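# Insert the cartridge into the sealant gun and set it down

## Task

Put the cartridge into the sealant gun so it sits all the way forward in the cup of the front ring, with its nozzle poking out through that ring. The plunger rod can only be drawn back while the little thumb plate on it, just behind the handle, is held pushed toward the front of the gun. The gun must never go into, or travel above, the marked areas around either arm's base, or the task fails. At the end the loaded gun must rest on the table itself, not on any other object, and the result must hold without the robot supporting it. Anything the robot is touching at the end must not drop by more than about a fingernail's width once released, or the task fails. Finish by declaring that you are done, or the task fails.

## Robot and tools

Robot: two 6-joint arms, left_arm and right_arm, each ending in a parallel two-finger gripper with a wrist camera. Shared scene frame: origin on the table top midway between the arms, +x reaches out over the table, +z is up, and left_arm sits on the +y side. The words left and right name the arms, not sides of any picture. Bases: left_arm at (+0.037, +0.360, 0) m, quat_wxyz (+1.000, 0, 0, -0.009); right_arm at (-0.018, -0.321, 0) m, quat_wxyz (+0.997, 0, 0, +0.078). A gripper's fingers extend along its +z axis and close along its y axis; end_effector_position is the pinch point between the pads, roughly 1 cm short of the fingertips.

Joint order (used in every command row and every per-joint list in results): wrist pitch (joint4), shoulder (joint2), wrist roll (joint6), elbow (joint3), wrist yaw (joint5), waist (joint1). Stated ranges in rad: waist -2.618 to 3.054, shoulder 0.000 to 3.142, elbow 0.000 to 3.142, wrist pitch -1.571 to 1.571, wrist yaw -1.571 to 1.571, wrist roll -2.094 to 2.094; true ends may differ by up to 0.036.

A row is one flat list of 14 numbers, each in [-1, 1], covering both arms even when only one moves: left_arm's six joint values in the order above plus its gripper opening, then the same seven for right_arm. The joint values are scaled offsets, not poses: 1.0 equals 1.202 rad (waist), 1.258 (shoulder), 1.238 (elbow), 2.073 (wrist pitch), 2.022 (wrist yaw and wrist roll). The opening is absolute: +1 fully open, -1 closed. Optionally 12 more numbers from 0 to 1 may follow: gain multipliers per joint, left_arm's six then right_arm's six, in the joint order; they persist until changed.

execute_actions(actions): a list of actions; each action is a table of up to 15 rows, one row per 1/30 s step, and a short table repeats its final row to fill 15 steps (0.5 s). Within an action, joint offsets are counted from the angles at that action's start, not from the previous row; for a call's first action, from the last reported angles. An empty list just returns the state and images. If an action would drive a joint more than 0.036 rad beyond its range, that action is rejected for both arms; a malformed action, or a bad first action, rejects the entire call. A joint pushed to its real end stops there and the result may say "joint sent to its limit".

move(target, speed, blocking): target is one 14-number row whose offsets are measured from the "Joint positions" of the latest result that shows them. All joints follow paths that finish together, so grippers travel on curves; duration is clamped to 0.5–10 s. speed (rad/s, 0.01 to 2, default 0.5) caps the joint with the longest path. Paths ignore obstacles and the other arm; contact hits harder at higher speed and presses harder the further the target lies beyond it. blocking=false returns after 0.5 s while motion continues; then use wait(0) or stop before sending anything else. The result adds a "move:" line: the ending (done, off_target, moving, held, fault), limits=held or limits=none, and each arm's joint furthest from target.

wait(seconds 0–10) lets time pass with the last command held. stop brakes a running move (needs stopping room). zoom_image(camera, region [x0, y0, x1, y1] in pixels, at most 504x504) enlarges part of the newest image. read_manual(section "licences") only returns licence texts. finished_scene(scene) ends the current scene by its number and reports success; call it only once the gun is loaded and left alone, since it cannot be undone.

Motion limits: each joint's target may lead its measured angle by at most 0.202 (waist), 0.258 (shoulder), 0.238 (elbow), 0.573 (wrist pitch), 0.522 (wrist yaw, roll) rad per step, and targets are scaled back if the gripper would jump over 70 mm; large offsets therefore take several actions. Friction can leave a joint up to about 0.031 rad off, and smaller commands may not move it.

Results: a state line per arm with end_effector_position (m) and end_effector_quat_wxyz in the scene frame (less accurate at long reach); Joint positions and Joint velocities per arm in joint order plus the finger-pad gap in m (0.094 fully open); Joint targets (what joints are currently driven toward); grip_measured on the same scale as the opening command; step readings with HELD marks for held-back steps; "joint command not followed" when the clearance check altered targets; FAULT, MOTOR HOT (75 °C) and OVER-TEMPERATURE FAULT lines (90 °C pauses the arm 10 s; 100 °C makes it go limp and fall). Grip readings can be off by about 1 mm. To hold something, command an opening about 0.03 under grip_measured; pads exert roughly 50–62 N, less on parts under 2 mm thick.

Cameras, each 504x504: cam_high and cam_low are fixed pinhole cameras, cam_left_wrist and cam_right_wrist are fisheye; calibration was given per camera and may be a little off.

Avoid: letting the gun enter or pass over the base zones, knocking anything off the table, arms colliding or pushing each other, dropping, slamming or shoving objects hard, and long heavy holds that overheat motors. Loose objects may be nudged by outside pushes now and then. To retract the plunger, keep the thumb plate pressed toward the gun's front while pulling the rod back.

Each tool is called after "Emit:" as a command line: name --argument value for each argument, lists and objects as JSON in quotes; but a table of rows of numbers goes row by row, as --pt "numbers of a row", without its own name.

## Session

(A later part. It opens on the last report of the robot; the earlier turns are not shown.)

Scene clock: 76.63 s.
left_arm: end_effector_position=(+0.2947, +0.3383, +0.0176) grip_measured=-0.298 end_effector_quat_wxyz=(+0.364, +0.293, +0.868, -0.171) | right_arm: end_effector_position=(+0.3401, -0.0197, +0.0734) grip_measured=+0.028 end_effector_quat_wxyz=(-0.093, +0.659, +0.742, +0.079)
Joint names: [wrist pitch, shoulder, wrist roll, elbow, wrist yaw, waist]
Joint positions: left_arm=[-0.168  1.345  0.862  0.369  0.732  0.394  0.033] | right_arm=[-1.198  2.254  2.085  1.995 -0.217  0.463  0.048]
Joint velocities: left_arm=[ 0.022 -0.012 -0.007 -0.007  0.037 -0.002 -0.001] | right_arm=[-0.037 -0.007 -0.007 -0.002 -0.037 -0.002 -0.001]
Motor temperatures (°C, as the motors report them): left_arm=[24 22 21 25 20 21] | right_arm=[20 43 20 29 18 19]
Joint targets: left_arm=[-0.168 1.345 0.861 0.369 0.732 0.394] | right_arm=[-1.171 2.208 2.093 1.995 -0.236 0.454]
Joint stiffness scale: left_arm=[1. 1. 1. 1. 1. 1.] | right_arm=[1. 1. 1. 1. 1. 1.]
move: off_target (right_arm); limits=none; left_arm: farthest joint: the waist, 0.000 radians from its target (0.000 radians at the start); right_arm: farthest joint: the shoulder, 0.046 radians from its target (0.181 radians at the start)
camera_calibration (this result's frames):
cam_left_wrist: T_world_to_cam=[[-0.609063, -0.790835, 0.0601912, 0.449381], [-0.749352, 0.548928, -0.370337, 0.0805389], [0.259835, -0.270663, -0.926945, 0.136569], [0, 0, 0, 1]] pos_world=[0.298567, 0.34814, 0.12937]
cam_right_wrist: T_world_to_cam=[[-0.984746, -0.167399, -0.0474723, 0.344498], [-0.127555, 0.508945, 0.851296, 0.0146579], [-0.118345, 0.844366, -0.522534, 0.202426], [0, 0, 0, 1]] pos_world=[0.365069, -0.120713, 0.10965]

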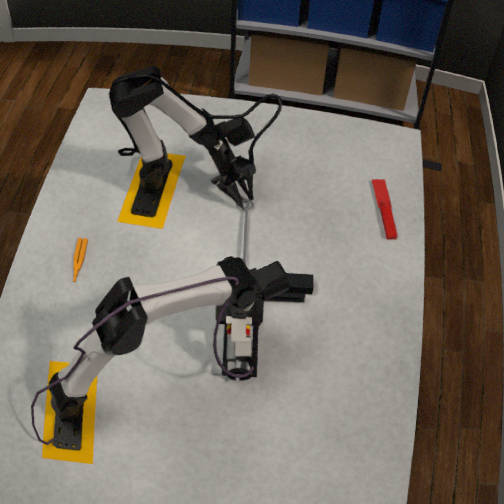

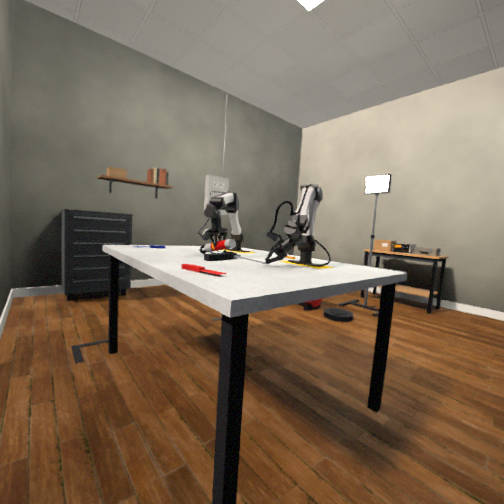

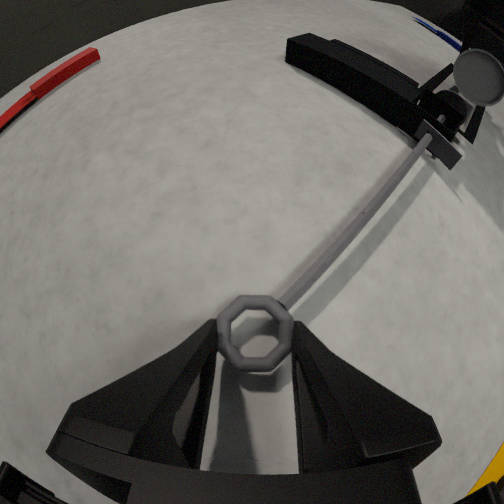

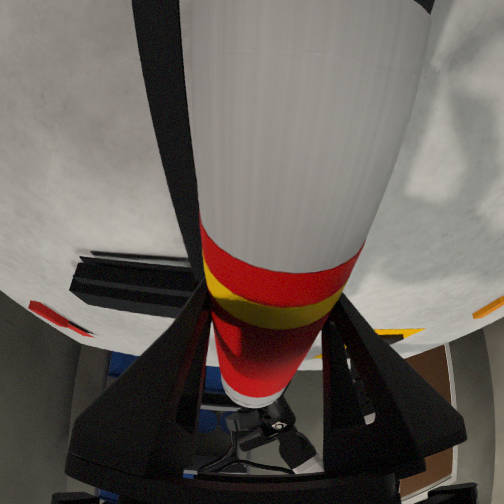

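Emit:
move --target '[0,0,0,0,0,0,-0.4, 0.028,-0.05,-0.02,-0.05,0.0,-0.047,-0.1]' --speed 0.08

Emit:
zoom_image --camera "cam_high" --region '[170, 240, 330, 400]'

Emit:
zoom_image --camera "cam_low" --region '[180, 210, 260, 270]'

Scene clock: 78.30 s.
left_arm: end_effector_position=(+0.2947, +0.3383, +0.0176) grip_measured=-0.298 end_effector_quat_wxyz=(+0.364, +0.293, +0.868, -0.171) | right_arm: end_effector_position=(+0.3481, -0.0407, +0.0640) grip_measured=+0.028 end_effector_quat_wxyz=(-0.085, +0.664, +0.739, +0.075)
Joint names: [wrist pitch, shoulder, wrist roll, elbow, wrist yaw, waist]
Joint positions: left_arm=[-0.169  1.345  0.862  0.369  0.732  0.394  0.033] | right_arm=[-1.165  2.237  2.053  1.933 -0.204  0.421  0.048]
Joint velocities: left_arm=[-0.051  0.012 -0.022 -0.032  0.037  0.012  0.001] | right_arm=[-0.022  0.002 -0.007 -0.007 -0.022  0.007  0.001]
Motor temperatures (°C, as the motors report them): left_arm=[24 22 21 25 20 21] | right_arm=[20 44 20 29 18 19]
Joint targets: left_arm=[-0.168 1.345 0.862 0.369 0.732 0.394] | right_arm=[-1.140 2.191 2.044 1.933 -0.217 0.406]
Joint stiffness scale: left_arm=[1. 1. 1. 1. 1. 1.] | right_arm=[1. 1. 1. 1. 1. 1.]
move: off_target (right_arm); limits=none; left_arm: farthest joint: the wrist pitch, 0.001 radians from its target (0.000 radians at the start); right_arm: farthest joint: the shoulder, 0.046 radians from its target (0.062 radians at the start)
camera_calibration (this result's frames):
cam_left_wrist: T_world_to_cam=[[-0.609041, -0.790826, 0.0605181, 0.449308], [-0.749483, 0.548876, -0.370148, 0.0805454], [0.259506, -0.270793, -0.926999, 0.136691], [0, 0, 0, 1]] pos_world=[0.298542, 0.34813, 0.129335]
cam_right_wrist: T_world_to_cam=[[-0.986474, -0.156123, -0.0499412, 0.349657], [-0.125653, 0.524593, 0.842029, 0.0348963], [-0.105261, 0.836915, -0.537115, 0.212271], [0, 0, 0, 1]] pos_world=[0.371657, -0.14137, 0.102092]

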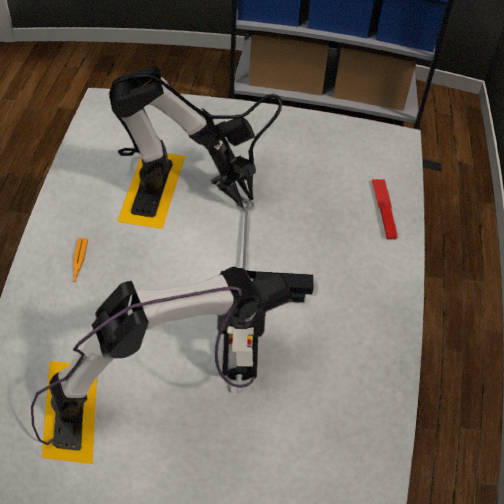

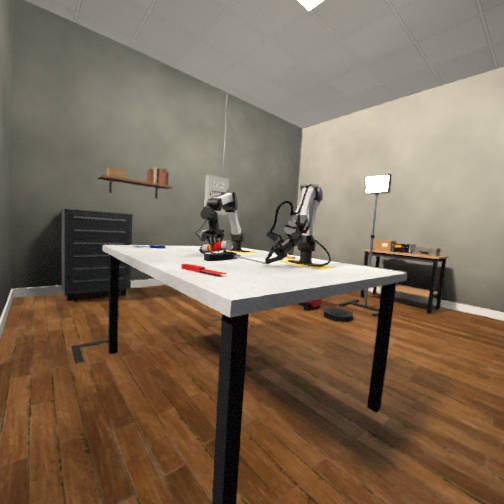

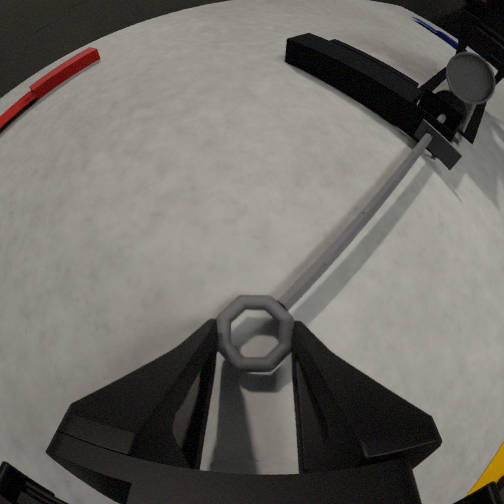

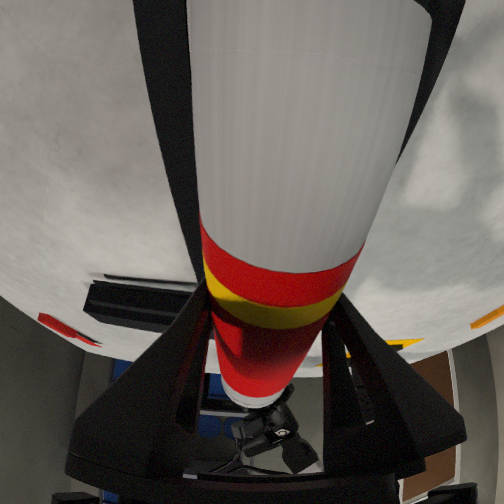

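Region (170, 240, 330, 400) of cam_high's 504x504 image, scaled by 3.150, with more detail than that image has.

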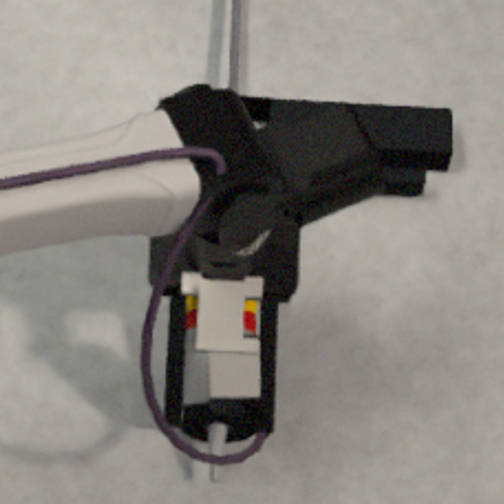

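Region (180, 210, 260, 270) of cam_low's 504x504 image, scaled by 6.300, with more detail than that image has; it fills the top 378 rows of this view, and the rest is white.

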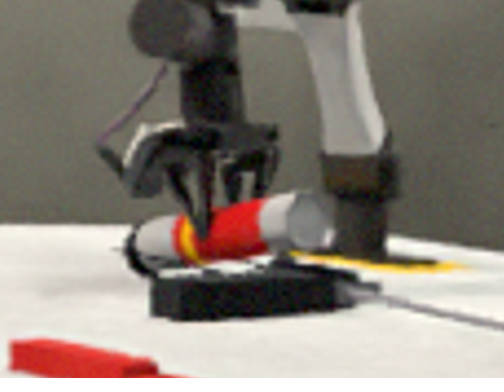

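Emit:
move --target '[0,0,0,0,0,0,-0.4, -0.02,0.016,0.005,0.05,0.052,0.008,-0.1]' --speed 0.08

Emit:
zoom_image --camera "cam_high" --region '[170, 240, 330, 400]'

Emit:
zoom_image --camera "cam_low" --region '[180, 210, 260, 270]'

Scene clock: 80.53 s.
left_arm: end_effector_position=(+0.2947, +0.3382, +0.0176) grip_measured=-0.298 end_effector_quat_wxyz=(+0.364, +0.293, +0.868, -0.171) | right_arm: end_effector_position=(+0.3514, -0.0480, +0.0604) grip_measured=+0.028 end_effector_quat_wxyz=(-0.060, +0.669, +0.739, +0.055)
Joint names: [wrist pitch, shoulder, wrist roll, elbow, wrist yaw, waist]
Joint positions: left_arm=[-0.169  1.345  0.862  0.369  0.733  0.394  0.033] | right_arm=[-1.199  2.259  2.059  1.965 -0.144  0.425  0.048]
Joint velocities: left_arm=[-0.051 -0.012 -0.037 -0.002  0.022  0.002  0.   ] | right_arm=[-0.007 -0.002 -0.007 -0.007 -0.007 -0.002 -0.001]
Motor temperatures (°C, as the motors report them): left_arm=[24 22 21 25 20 21] | right_arm=[20 44 20 29 18 19]
Joint targets: left_arm=[-0.169 1.345 0.861 0.369 0.732 0.394] | right_arm=[-1.206 2.257 2.063 1.995 -0.098 0.431]
Joint stiffness scale: left_arm=[1. 1. 1. 1. 1. 1.] | right_arm=[1. 1. 1. 1. 1. 1.]
move: off_target (right_arm); limits=none; left_arm: farthest joint: the wrist yaw, 0.001 radians from its target (0.000 radians at the start); right_arm: farthest joint: the wrist yaw, 0.046 radians from its target (0.105 radians at the start)
camera_calibration (this result's frames):
cam_left_wrist: T_world_to_cam=[[-0.609173, -0.790711, 0.0606959, 0.449261], [-0.74935, 0.548874, -0.370421, 0.0805555], [0.259582, -0.271133, -0.926879, 0.136805], [0, 0, 0, 1]] pos_world=[0.29853, 0.348113, 0.129373]
cam_right_wrist: T_world_to_cam=[[-0.987116, -0.151894, -0.0503074, 0.352064], [-0.129936, 0.577471, 0.806005, 0.0483974], [-0.0933762, 0.802157, -0.589767, 0.214105], [0, 0, 0, 1]] pos_world=[0.373809, -0.146217, 0.104975]

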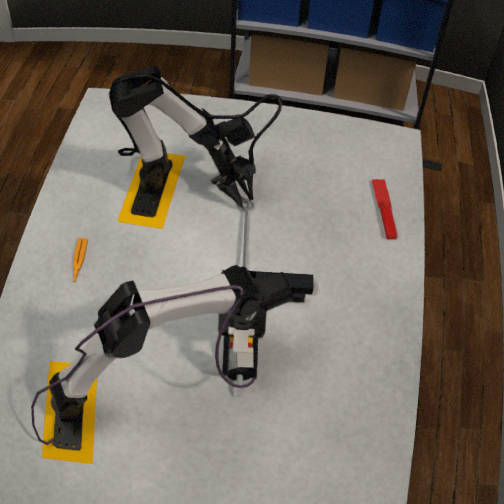

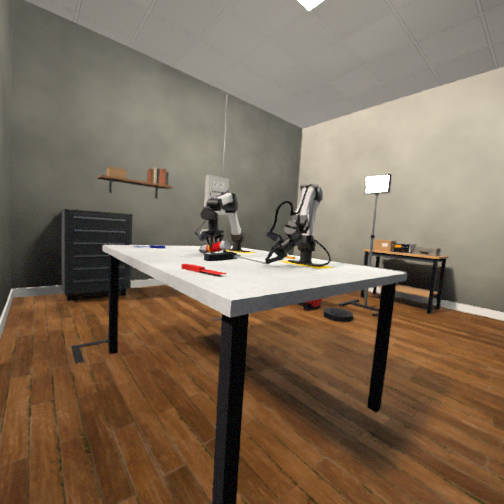

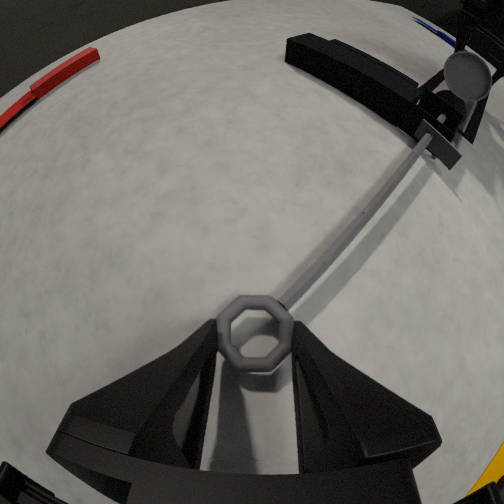

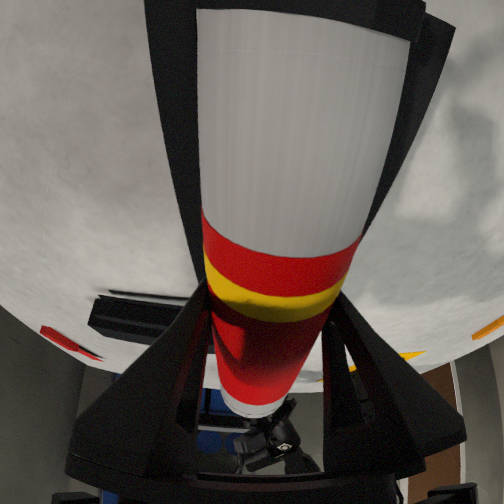

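Region (170, 240, 330, 400) of cam_high's 504x504 image, scaled by 3.150, with more detail than that image has.

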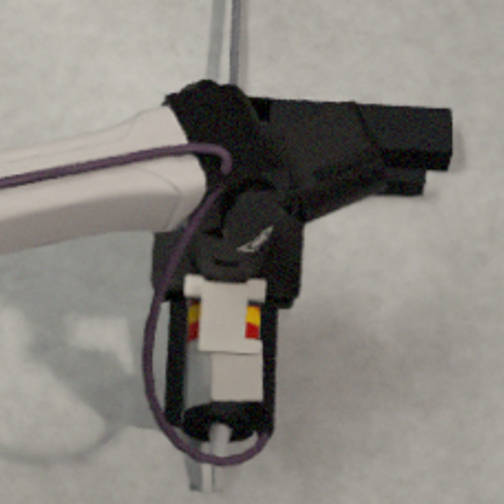

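Region (180, 210, 260, 270) of cam_low's 504x504 image, scaled by 6.300, with more detail than that image has; it fills the top 378 rows of this view, and the rest is white.

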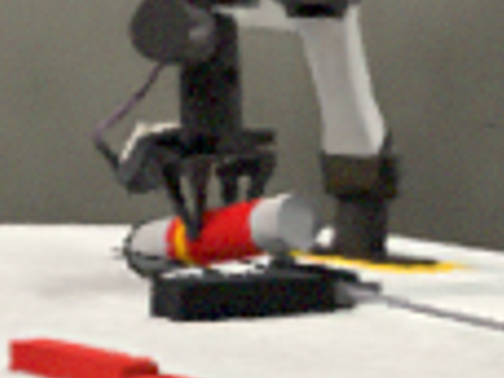

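Emit:
move --target '[0,0,0,0,0,0,-0.4, -0.03,0.0,0.002,0.0,0.03,-0.035,-0.1]' --speed 0.08

Emit:
zoom_image --camera "cam_low" --region '[180, 210, 260, 270]'

Scene clock: 82.03 s.
left_arm: end_effector_position=(+0.2946, +0.3378, +0.0178) grip_measured=-0.298 end_effector_quat_wxyz=(+0.364, +0.293, +0.867, -0.172) | right_arm: end_effector_position=(+0.3523, -0.0497, +0.0602) grip_measured=+0.028 end_effector_quat_wxyz=(-0.066, +0.672, +0.736, +0.056)
Joint names: [wrist pitch, shoulder, wrist roll, elbow, wrist yaw, waist]
Joint positions: left_arm=[-0.169  1.345  0.862  0.369  0.735  0.394  0.033] | right_arm=[-1.2    2.26   2.059  1.965 -0.157  0.416  0.048]
Joint velocities: left_arm=[-0.022 -0.007 -0.022  0.017  0.037  0.017  0.   ] | right_arm=[-0.081 -0.007 -0.037 -0.007 -0.007 -0.002  0.001]
Motor temperatures (°C, as the motors report them): left_arm=[24 22 21 25 20 21] | right_arm=[20 44 20 29 18 19]
Joint targets: left_arm=[-0.169 1.345 0.862 0.369 0.733 0.394] | right_arm=[-1.261 2.260 2.063 1.965 -0.084 0.383]
Joint stiffness scale: left_arm=[1. 1. 1. 1. 1. 1.] | right_arm=[1. 1. 1. 1. 1. 1.]
move: off_target (right_arm); limits=none; left_arm: farthest joint: the wrist yaw, 0.002 radians from its target (0.000 radians at the start); right_arm: farthest joint: the wrist yaw, 0.074 radians from its target (0.061 radians at the start)
camera_calibration (this result's frames):
cam_left_wrist: T_world_to_cam=[[-0.610077, -0.789892, 0.0622663, 0.448865], [-0.748545, 0.548807, -0.372143, 0.0806339], [0.259781, -0.273645, -0.926084, 0.13772], [0, 0, 0, 1]] pos_world=[0.298423, 0.347988, 0.129599]
cam_right_wrist: T_world_to_cam=[[-0.988693, -0.143754, -0.0426638, 0.35312], [-0.118092, 0.571111, 0.812334, 0.0447857], [-0.0924108, 0.808187, -0.58163, 0.214897], [0, 0, 0, 1]] pos_world=[0.374275, -0.148492, 0.103675]

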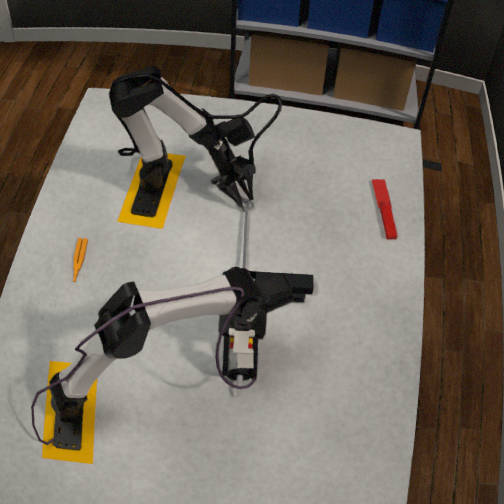

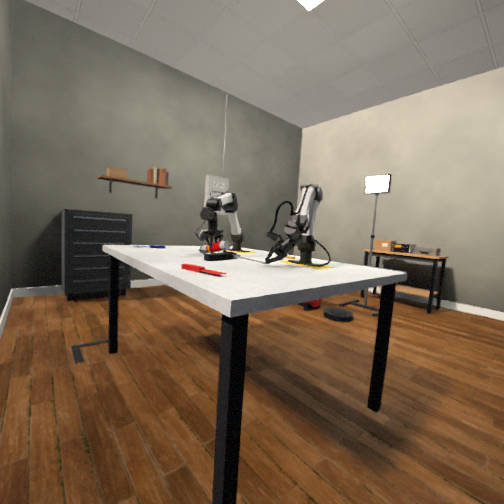

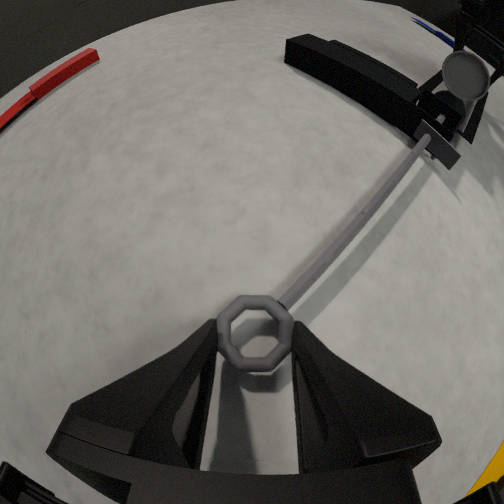

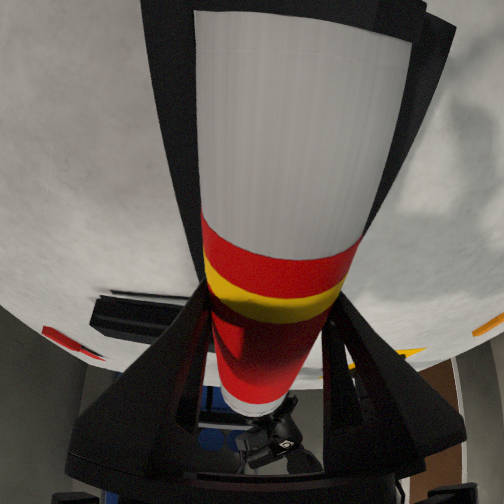

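Region (180, 210, 260, 270) of cam_low's 504x504 image, scaled by 6.300, with more detail than that image has; it fills the top 378 rows of this view, and the rest is white.

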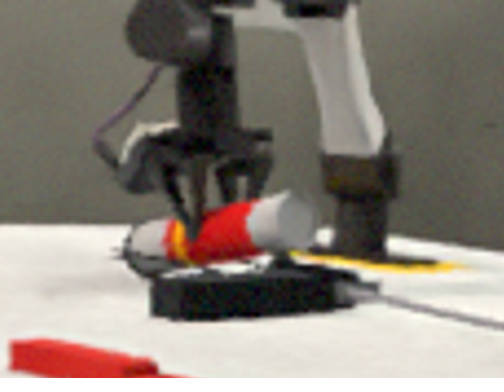

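Emit:
move --target '[0,0,0,0,0,0,-0.4, 0,0,0,0,0,0,0.5]'

Emit:
move --target '[0,0,0,0,0,0,-0.4, 0,-0.2,-0.6,0,0,-0.15,0.5]' --speed 0.8

Emit:
zoom_image --camera "cam_high" --region '[170, 240, 330, 400]'

Scene clock: 83.83 s.
left_arm: end_effector_position=(+0.2948, +0.3377, +0.0180) grip_measured=-0.298 end_effector_quat_wxyz=(+0.365, +0.293, +0.867, -0.172) | right_arm: end_effector_position=(+0.3520, -0.0490, +0.0603) grip_measured=+0.498 end_effector_quat_wxyz=(-0.067, +0.671, +0.736, +0.057)
Joint names: [wrist pitch, shoulder, wrist roll, elbow, wrist yaw, waist]
Joint positions: left_arm=[-0.168  1.345  0.862  0.369  0.737  0.394  0.033] | right_arm=[-1.2    2.26   2.059  1.965 -0.159  0.417  0.07 ]
Joint velocities: left_arm=[-0.007  0.017 -0.007 -0.037  0.037  0.017 -0.   ] | right_arm=[-0.066 -0.017 -0.022 -0.007 -0.007  0.012 -0.001]
Motor temperatures (°C, as the motors report them): left_arm=[24 22 21 25 20 21] | right_arm=[20 45 20 29 18 19]
Joint targets: left_arm=[-0.169 1.345 0.862 0.369 0.735 0.394] | right_arm=[-1.201 2.260 2.059 1.965 -0.157 0.417]
Joint stiffness scale: left_arm=[1. 1. 1. 1. 1. 1.] | right_arm=[1. 1. 1. 1. 1. 1.]
move: done; limits=none; left_arm: farthest joint: the wrist yaw, 0.002 radians from its target (0.000 radians at the start); right_arm: farthest joint: the wrist yaw, 0.002 radians from its target (0.000 radians at the start)
camera_calibration (this result's frames):
cam_left_wrist: T_world_to_cam=[[-0.610733, -0.789416, 0.0618645, 0.448892], [-0.747664, 0.549172, -0.373374, 0.0804985], [0.260773, -0.274286, -0.925616, 0.137743], [0, 0, 0, 1]] pos_world=[0.29842, 0.347936, 0.129783]
cam_right_wrist: T_world_to_cam=[[-0.988584, -0.14458, -0.0424085, 0.352867], [-0.118139, 0.569106, 0.813733, 0.0441229], [-0.0935147, 0.809454, -0.579689, 0.214679], [0, 0, 0, 1]] pos_world=[0.374127, -0.147865, 0.103507]

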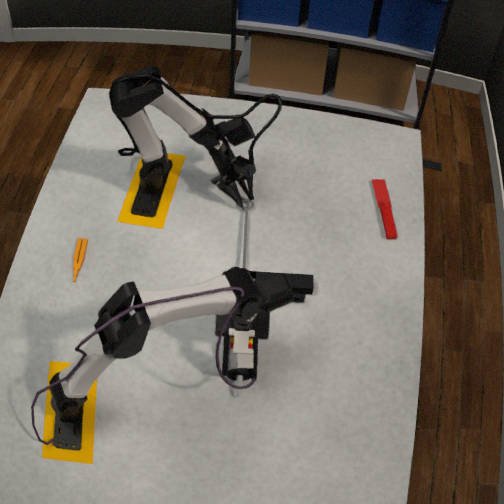

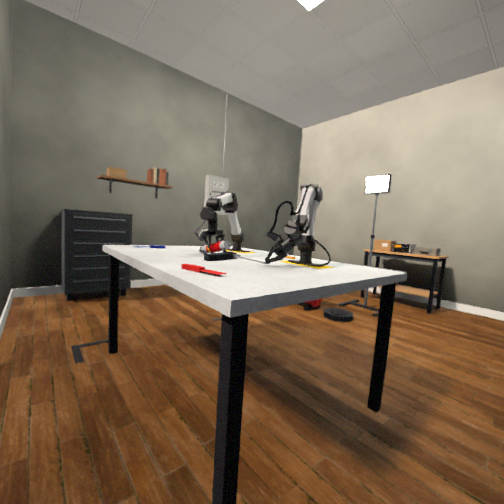

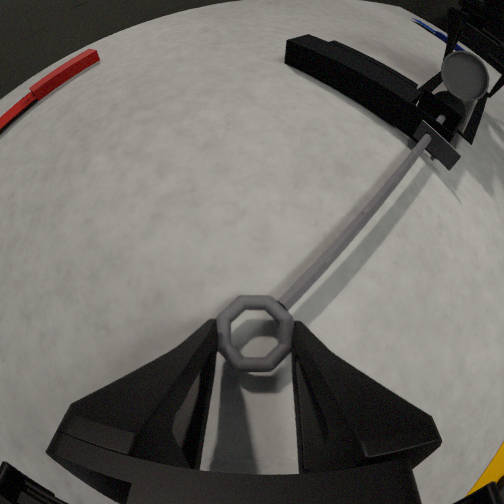

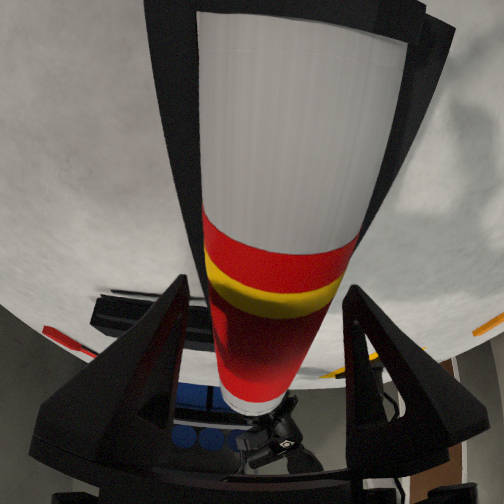

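Scene clock: 86.23 s.
left_arm: end_effector_position=(+0.2948, +0.3377, +0.0180) grip_measured=-0.298 end_effector_quat_wxyz=(+0.365, +0.293, +0.867, -0.172) | right_arm: end_effector_position=(+0.3930, -0.1166, +0.1680) grip_measured=+0.498 end_effector_quat_wxyz=(+0.083, +0.207, +0.962, +0.157)
Joint names: [wrist pitch, shoulder, wrist roll, elbow, wrist yaw, waist]
Joint positions: left_arm=[-0.168  1.345  0.862  0.369  0.737  0.394  0.033] | right_arm=[-1.2    2.016  0.852  1.965 -0.159  0.245  0.07 ]
Joint velocities: left_arm=[-0.022 -0.017 -0.081 -0.012 -0.066 -0.002 -0.001] | right_arm=[ 0.037 -0.022 -0.007 -0.012  0.007  0.007  0.   ]
Motor temperatures (°C, as the motors report them): left_arm=[24 22 21 25 20 21] | right_arm=[20 45 20 29 18 19]
Joint targets: left_arm=[-0.168 1.345 0.862 0.369 0.737 0.394] | right_arm=[-1.200 2.009 0.846 1.965 -0.159 0.237]
Joint stiffness scale: left_arm=[1. 1. 1. 1. 1. 1.] | right_arm=[1. 1. 1. 1. 1. 1.]
move: done; limits=none; left_arm: farthest joint: the waist, 0.000 radians from its target (0.000 radians at the start); right_arm: farthest joint: the waist, 0.008 radians from its target (0.181 radians at the start)
camera_calibration (this result's frames):
cam_left_wrist: T_world_to_cam=[[-0.610733, -0.789416, 0.0618645, 0.448892], [-0.747664, 0.549172, -0.373374, 0.0804985], [0.260773, -0.274286, -0.925616, 0.137743], [0, 0, 0, 1]] pos_world=[0.29842, 0.347936, 0.129783]
cam_right_wrist: T_world_to_cam=[[-0.308359, -0.877725, -0.366761, 0.0898883], [-0.823617, 0.0534188, 0.564626, 0.258777], [-0.475994, 0.476178, -0.739381, 0.473928], [0, 0, 0, 1]] pos_world=[0.466437, -0.1606, 0.237269]

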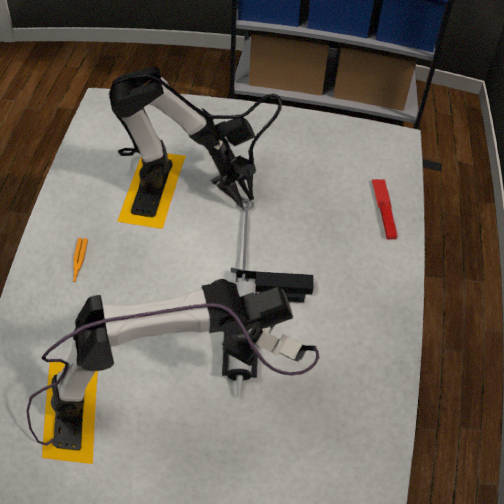

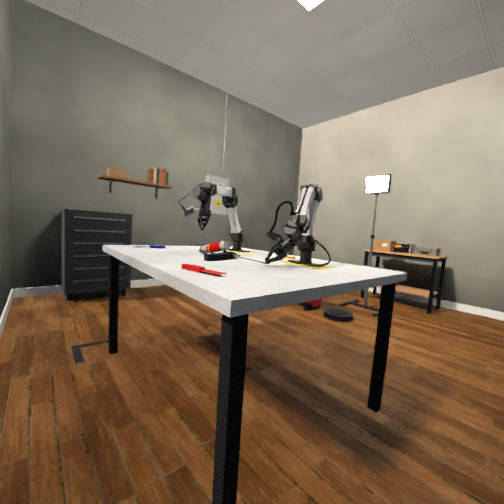

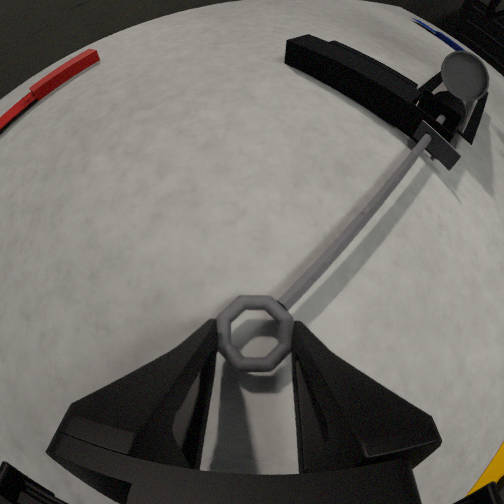

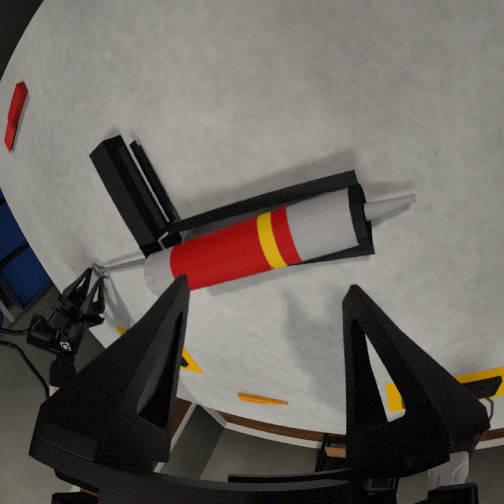

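Region (170, 240, 330, 400) of cam_high's 504x504 image, scaled by 3.150, with more detail than that image has.

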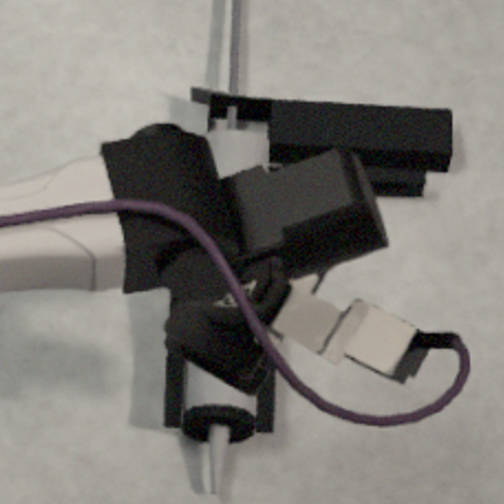

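Emit:
move --target '[0.01,0,-0.016,0,-0.01,-0.18,-0.4, 0.028,0.19,0.014,0.145,0.03,0.385,-0.4]' --speed 0.2

Scene clock: 89.40 s.
left_arm: end_effector_position=(+0.2969, +0.3041, +0.0141) grip_measured=-0.300 end_effector_quat_wxyz=(+0.341, +0.334, +0.861, -0.174) | right_arm: end_effector_position=(+0.2989, +0.0764, +0.1187) grip_measured=-0.398 end_effector_quat_wxyz=(+0.058, -0.002, +0.987, +0.150)
Joint names: [wrist pitch, shoulder, wrist roll, elbow, wrist yaw, waist]
Joint positions: left_arm=[-0.12   1.345  0.767  0.369  0.653  0.209  0.033] | right_arm=[-1.151  2.241  0.874  2.127 -0.108  0.704  0.028]
Joint velocities: left_arm=[ 0.007  0.002 -0.007 -0.002  0.007  0.007  0.001] | right_arm=[-0.051 -0.002 -0.081  0.007 -0.022  0.007 -0.001]
Motor temperatures (°C, as the motors report them): left_arm=[24 22 21 25 20 21] | right_arm=[20 44 20 30 18 19]
Joint targets: left_arm=[-0.147 1.345 0.830 0.369 0.716 0.178] | right_arm=[-1.142 2.255 0.881 2.145 -0.099 0.708]
Joint stiffness scale: left_arm=[1. 1. 1. 1. 1. 1.] | right_arm=[1. 1. 1. 1. 1. 1.]
move: off_target (left_arm); limits=none; left_arm: farthest joint: the wrist yaw, 0.064 radians from its target (0.020 radians at the start); right_arm: farthest joint: the elbow, 0.018 radians from its target (0.179 radians at the start)
camera_calibration (this result's frames):
cam_left_wrist: T_world_to_cam=[[-0.672823, -0.738236, 0.0481393, 0.426925], [-0.707518, 0.623084, -0.333442, 0.0641308], [0.216164, -0.258407, -0.941541, 0.132962], [0, 0, 0, 1]] pos_world=[0.303877, 0.30957, 0.126021]
cam_right_wrist: T_world_to_cam=[[0.0859223, -0.941318, -0.326402, 0.0943837], [-0.784116, -0.266002, 0.560719, 0.211859], [-0.614638, 0.207758, -0.760957, 0.365269], [0, 0, 0, 1]] pos_world=[0.382521, 0.0693124, 0.189968]

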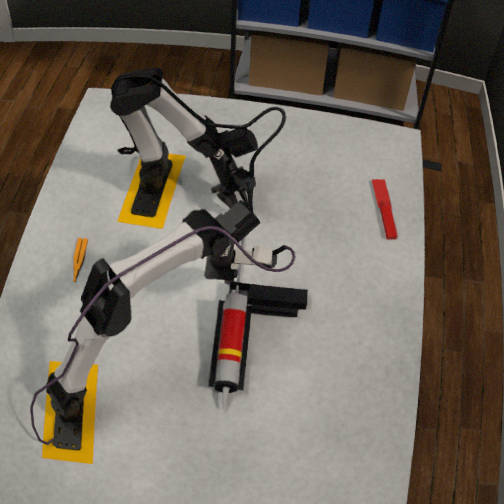

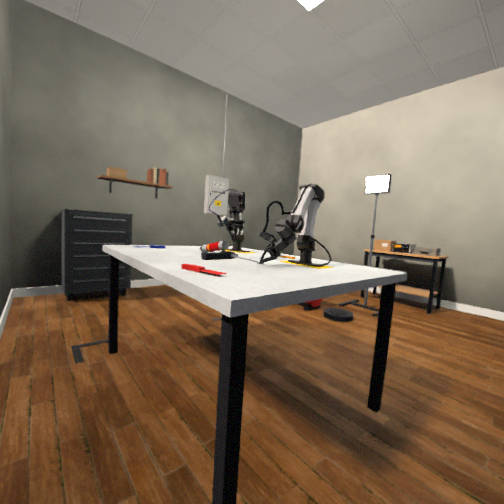

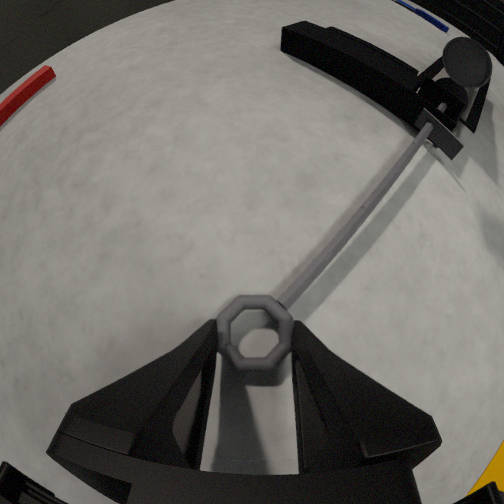

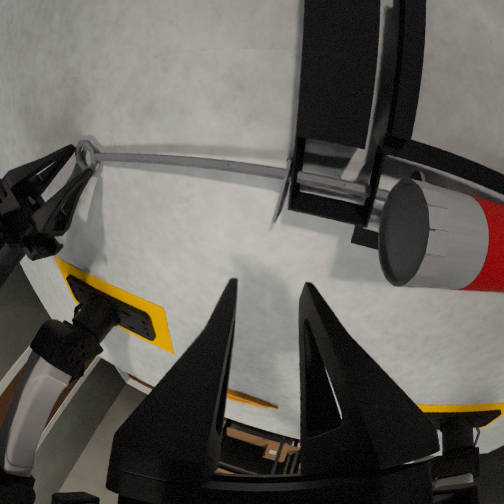

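Rod doesn't slide forward. Push/rotate more.

Emit:
move --target '[-0.013,0,0.031,0,0.031,-0.16,-0.4, 0,0,0,0,0,0,-0.4]' --speed 0.12

Scene clock: 91.70 s.
left_arm: end_effector_position=(+0.2816, +0.2591, +0.0146) grip_measured=-0.397 end_effector_quat_wxyz=(+0.329, +0.427, +0.818, -0.201) | right_arm: end_effector_position=(+0.2989, +0.0764, +0.1186) grip_measured=-0.398 end_effector_quat_wxyz=(+0.058, -0.002, +0.987, +0.150)
Joint names: [wrist pitch, shoulder, wrist roll, elbow, wrist yaw, waist]
Joint positions: left_arm=[-0.127  1.345  0.82   0.369  0.666  0.038  0.028] | right_arm=[-1.151  2.241  0.874  2.127 -0.107  0.704  0.028]
Joint velocities: left_arm=[-0.022  0.002 -0.051  0.012 -0.037  0.012  0.   ] | right_arm=[ 0.051 -0.007 -0.007  0.007 -0.022  0.027  0.   ]
Motor temperatures (°C, as the motors report them): left_arm=[24 22 21 25 20 21] | right_arm=[20 45 20 30 18 19]
Joint targets: left_arm=[-0.147 1.345 0.829 0.369 0.715 0.016] | right_arm=[-1.151 2.241 0.874 2.127 -0.108 0.704]
Joint stiffness scale: left_arm=[1. 1. 1. 1. 1. 1.] | right_arm=[1. 1. 1. 1. 1. 1.]
move: off_target (left_arm); limits=none; left_arm: farthest joint: the wrist yaw, 0.050 radians from its target (0.063 radians at the start); right_arm: farthest joint: the wrist yaw, 0.001 radians from its target (0.001 radians at the start)
camera_calibration (this result's frames):
cam_left_wrist: T_world_to_cam=[[-0.814852, -0.579191, 0.0235464, 0.382582], [-0.551002, 0.761298, -0.341792, 0.00180205], [0.180037, -0.291484, -0.939481, 0.143837], [0, 0, 0, 1]] pos_world=[0.286845, 0.262142, 0.126739]
cam_right_wrist: T_world_to_cam=[[0.0859043, -0.941405, -0.326155, 0.0943214], [-0.784301, -0.265779, 0.560566, 0.211949], [-0.614404, 0.207648, -0.761176, 0.365268], [0, 0, 0, 1]] pos_world=[0.382551, 0.0692789, 0.189986]

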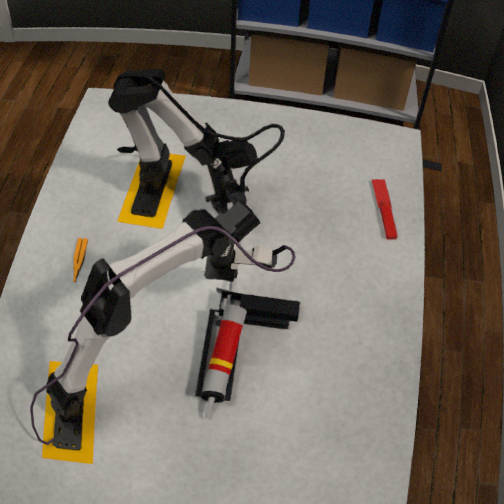

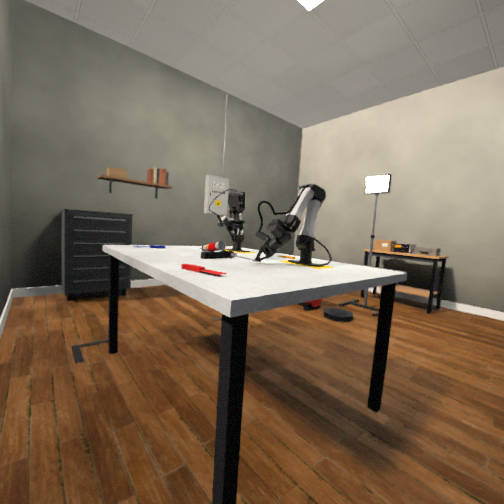

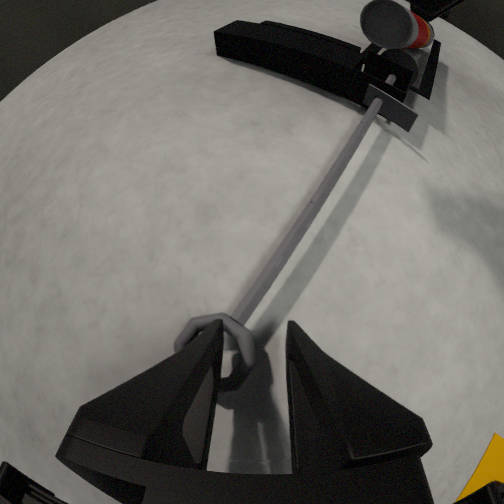

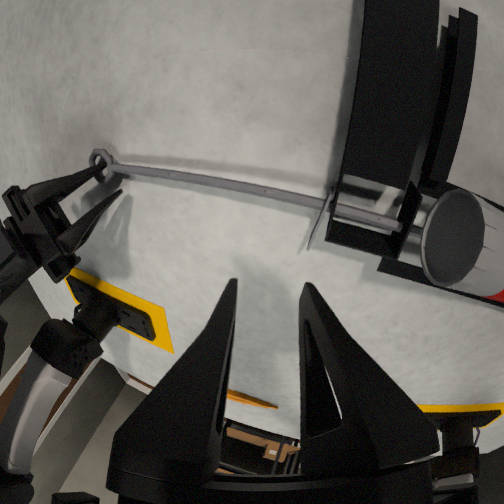

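Emit:
move --target '[0,0,0,0,0,0,-0.4, -0.015,0.1,-0.034,0,0.031,-0.033,-0.36]' --speed 0.2

Scene clock: 93.47 s.
left_arm: end_effector_position=(+0.2818, +0.2595, +0.0143) grip_measured=-0.397 end_effector_quat_wxyz=(+0.329, +0.427, +0.818, -0.200) | right_arm: end_effector_position=(+0.3136, +0.0552, +0.0605) grip_measured=-0.362 end_effector_quat_wxyz=(+0.039, -0.012, +0.996, +0.081)
Joint names: [wrist pitch, shoulder, wrist roll, elbow, wrist yaw, waist]
Joint positions: left_arm=[-0.127  1.345  0.82   0.369  0.663  0.038  0.028] | right_arm=[-1.168  2.357  0.811  2.127 -0.054  0.673  0.03 ]
Joint velocities: left_arm=[-0.051  0.002  0.037 -0.022 -0.022 -0.012 -0.   ] | right_arm=[ 0.022  0.007  0.007 -0.012 -0.022 -0.002 -0.   ]
Motor temperatures (°C, as the motors report them): left_arm=[24 22 21 25 20 21] | right_arm=[20 45 20 30 18 19]
Joint targets: left_arm=[-0.127 1.345 0.820 0.369 0.666 0.038] | right_arm=[-1.182 2.366 0.805 2.127 -0.045 0.665]
Joint stiffness scale: left_arm=[1. 1. 1. 1. 1. 1.] | right_arm=[1. 1. 1. 1. 1. 1.]
move: done; limits=none; left_arm: farthest joint: the wrist yaw, 0.003 radians from its target (0.000 radians at the start); right_arm: farthest joint: the wrist pitch, 0.014 radians from its target (0.031 radians at the start)
camera_calibration (this result's frames):
cam_left_wrist: T_world_to_cam=[[-0.814276, -0.580088, 0.0212804, 0.383089], [-0.551634, 0.761881, -0.339466, 0.00141332], [0.180707, -0.288158, -0.940378, 0.142601], [0, 0, 0, 1]] pos_world=[0.286951, 0.262241, 0.126426]
cam_right_wrist: T_world_to_cam=[[0.0929063, -0.976438, -0.194777, 0.0459924], [-0.760047, -0.19592, 0.619632, 0.235367], [-0.643193, 0.090472, -0.760341, 0.349877], [0, 0, 0, 1]] pos_world=[0.399655, 0.0593676, 0.129143]

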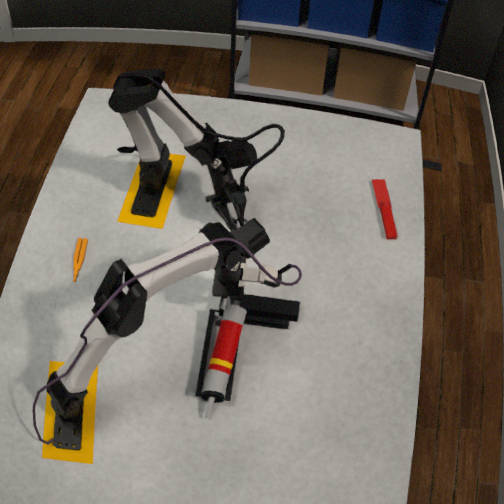

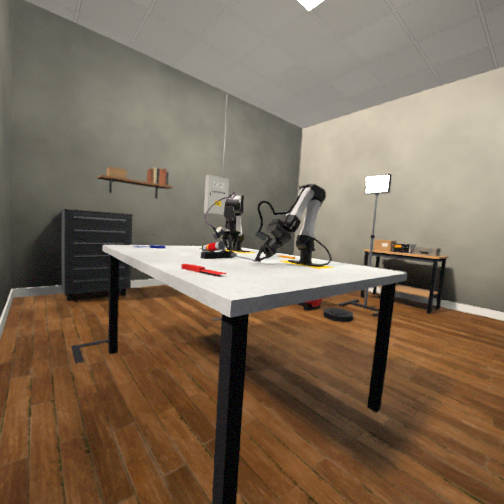

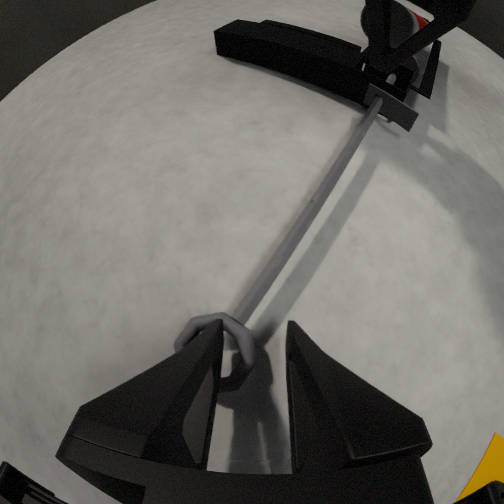

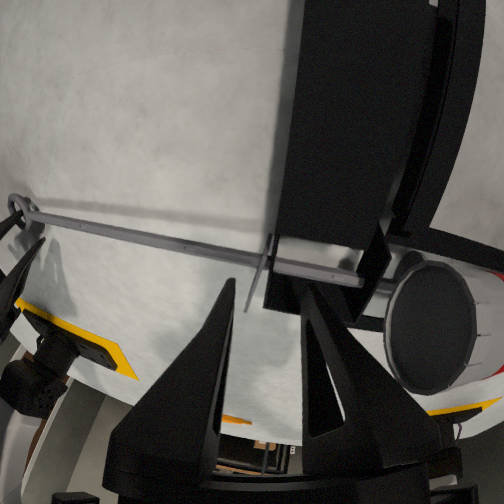

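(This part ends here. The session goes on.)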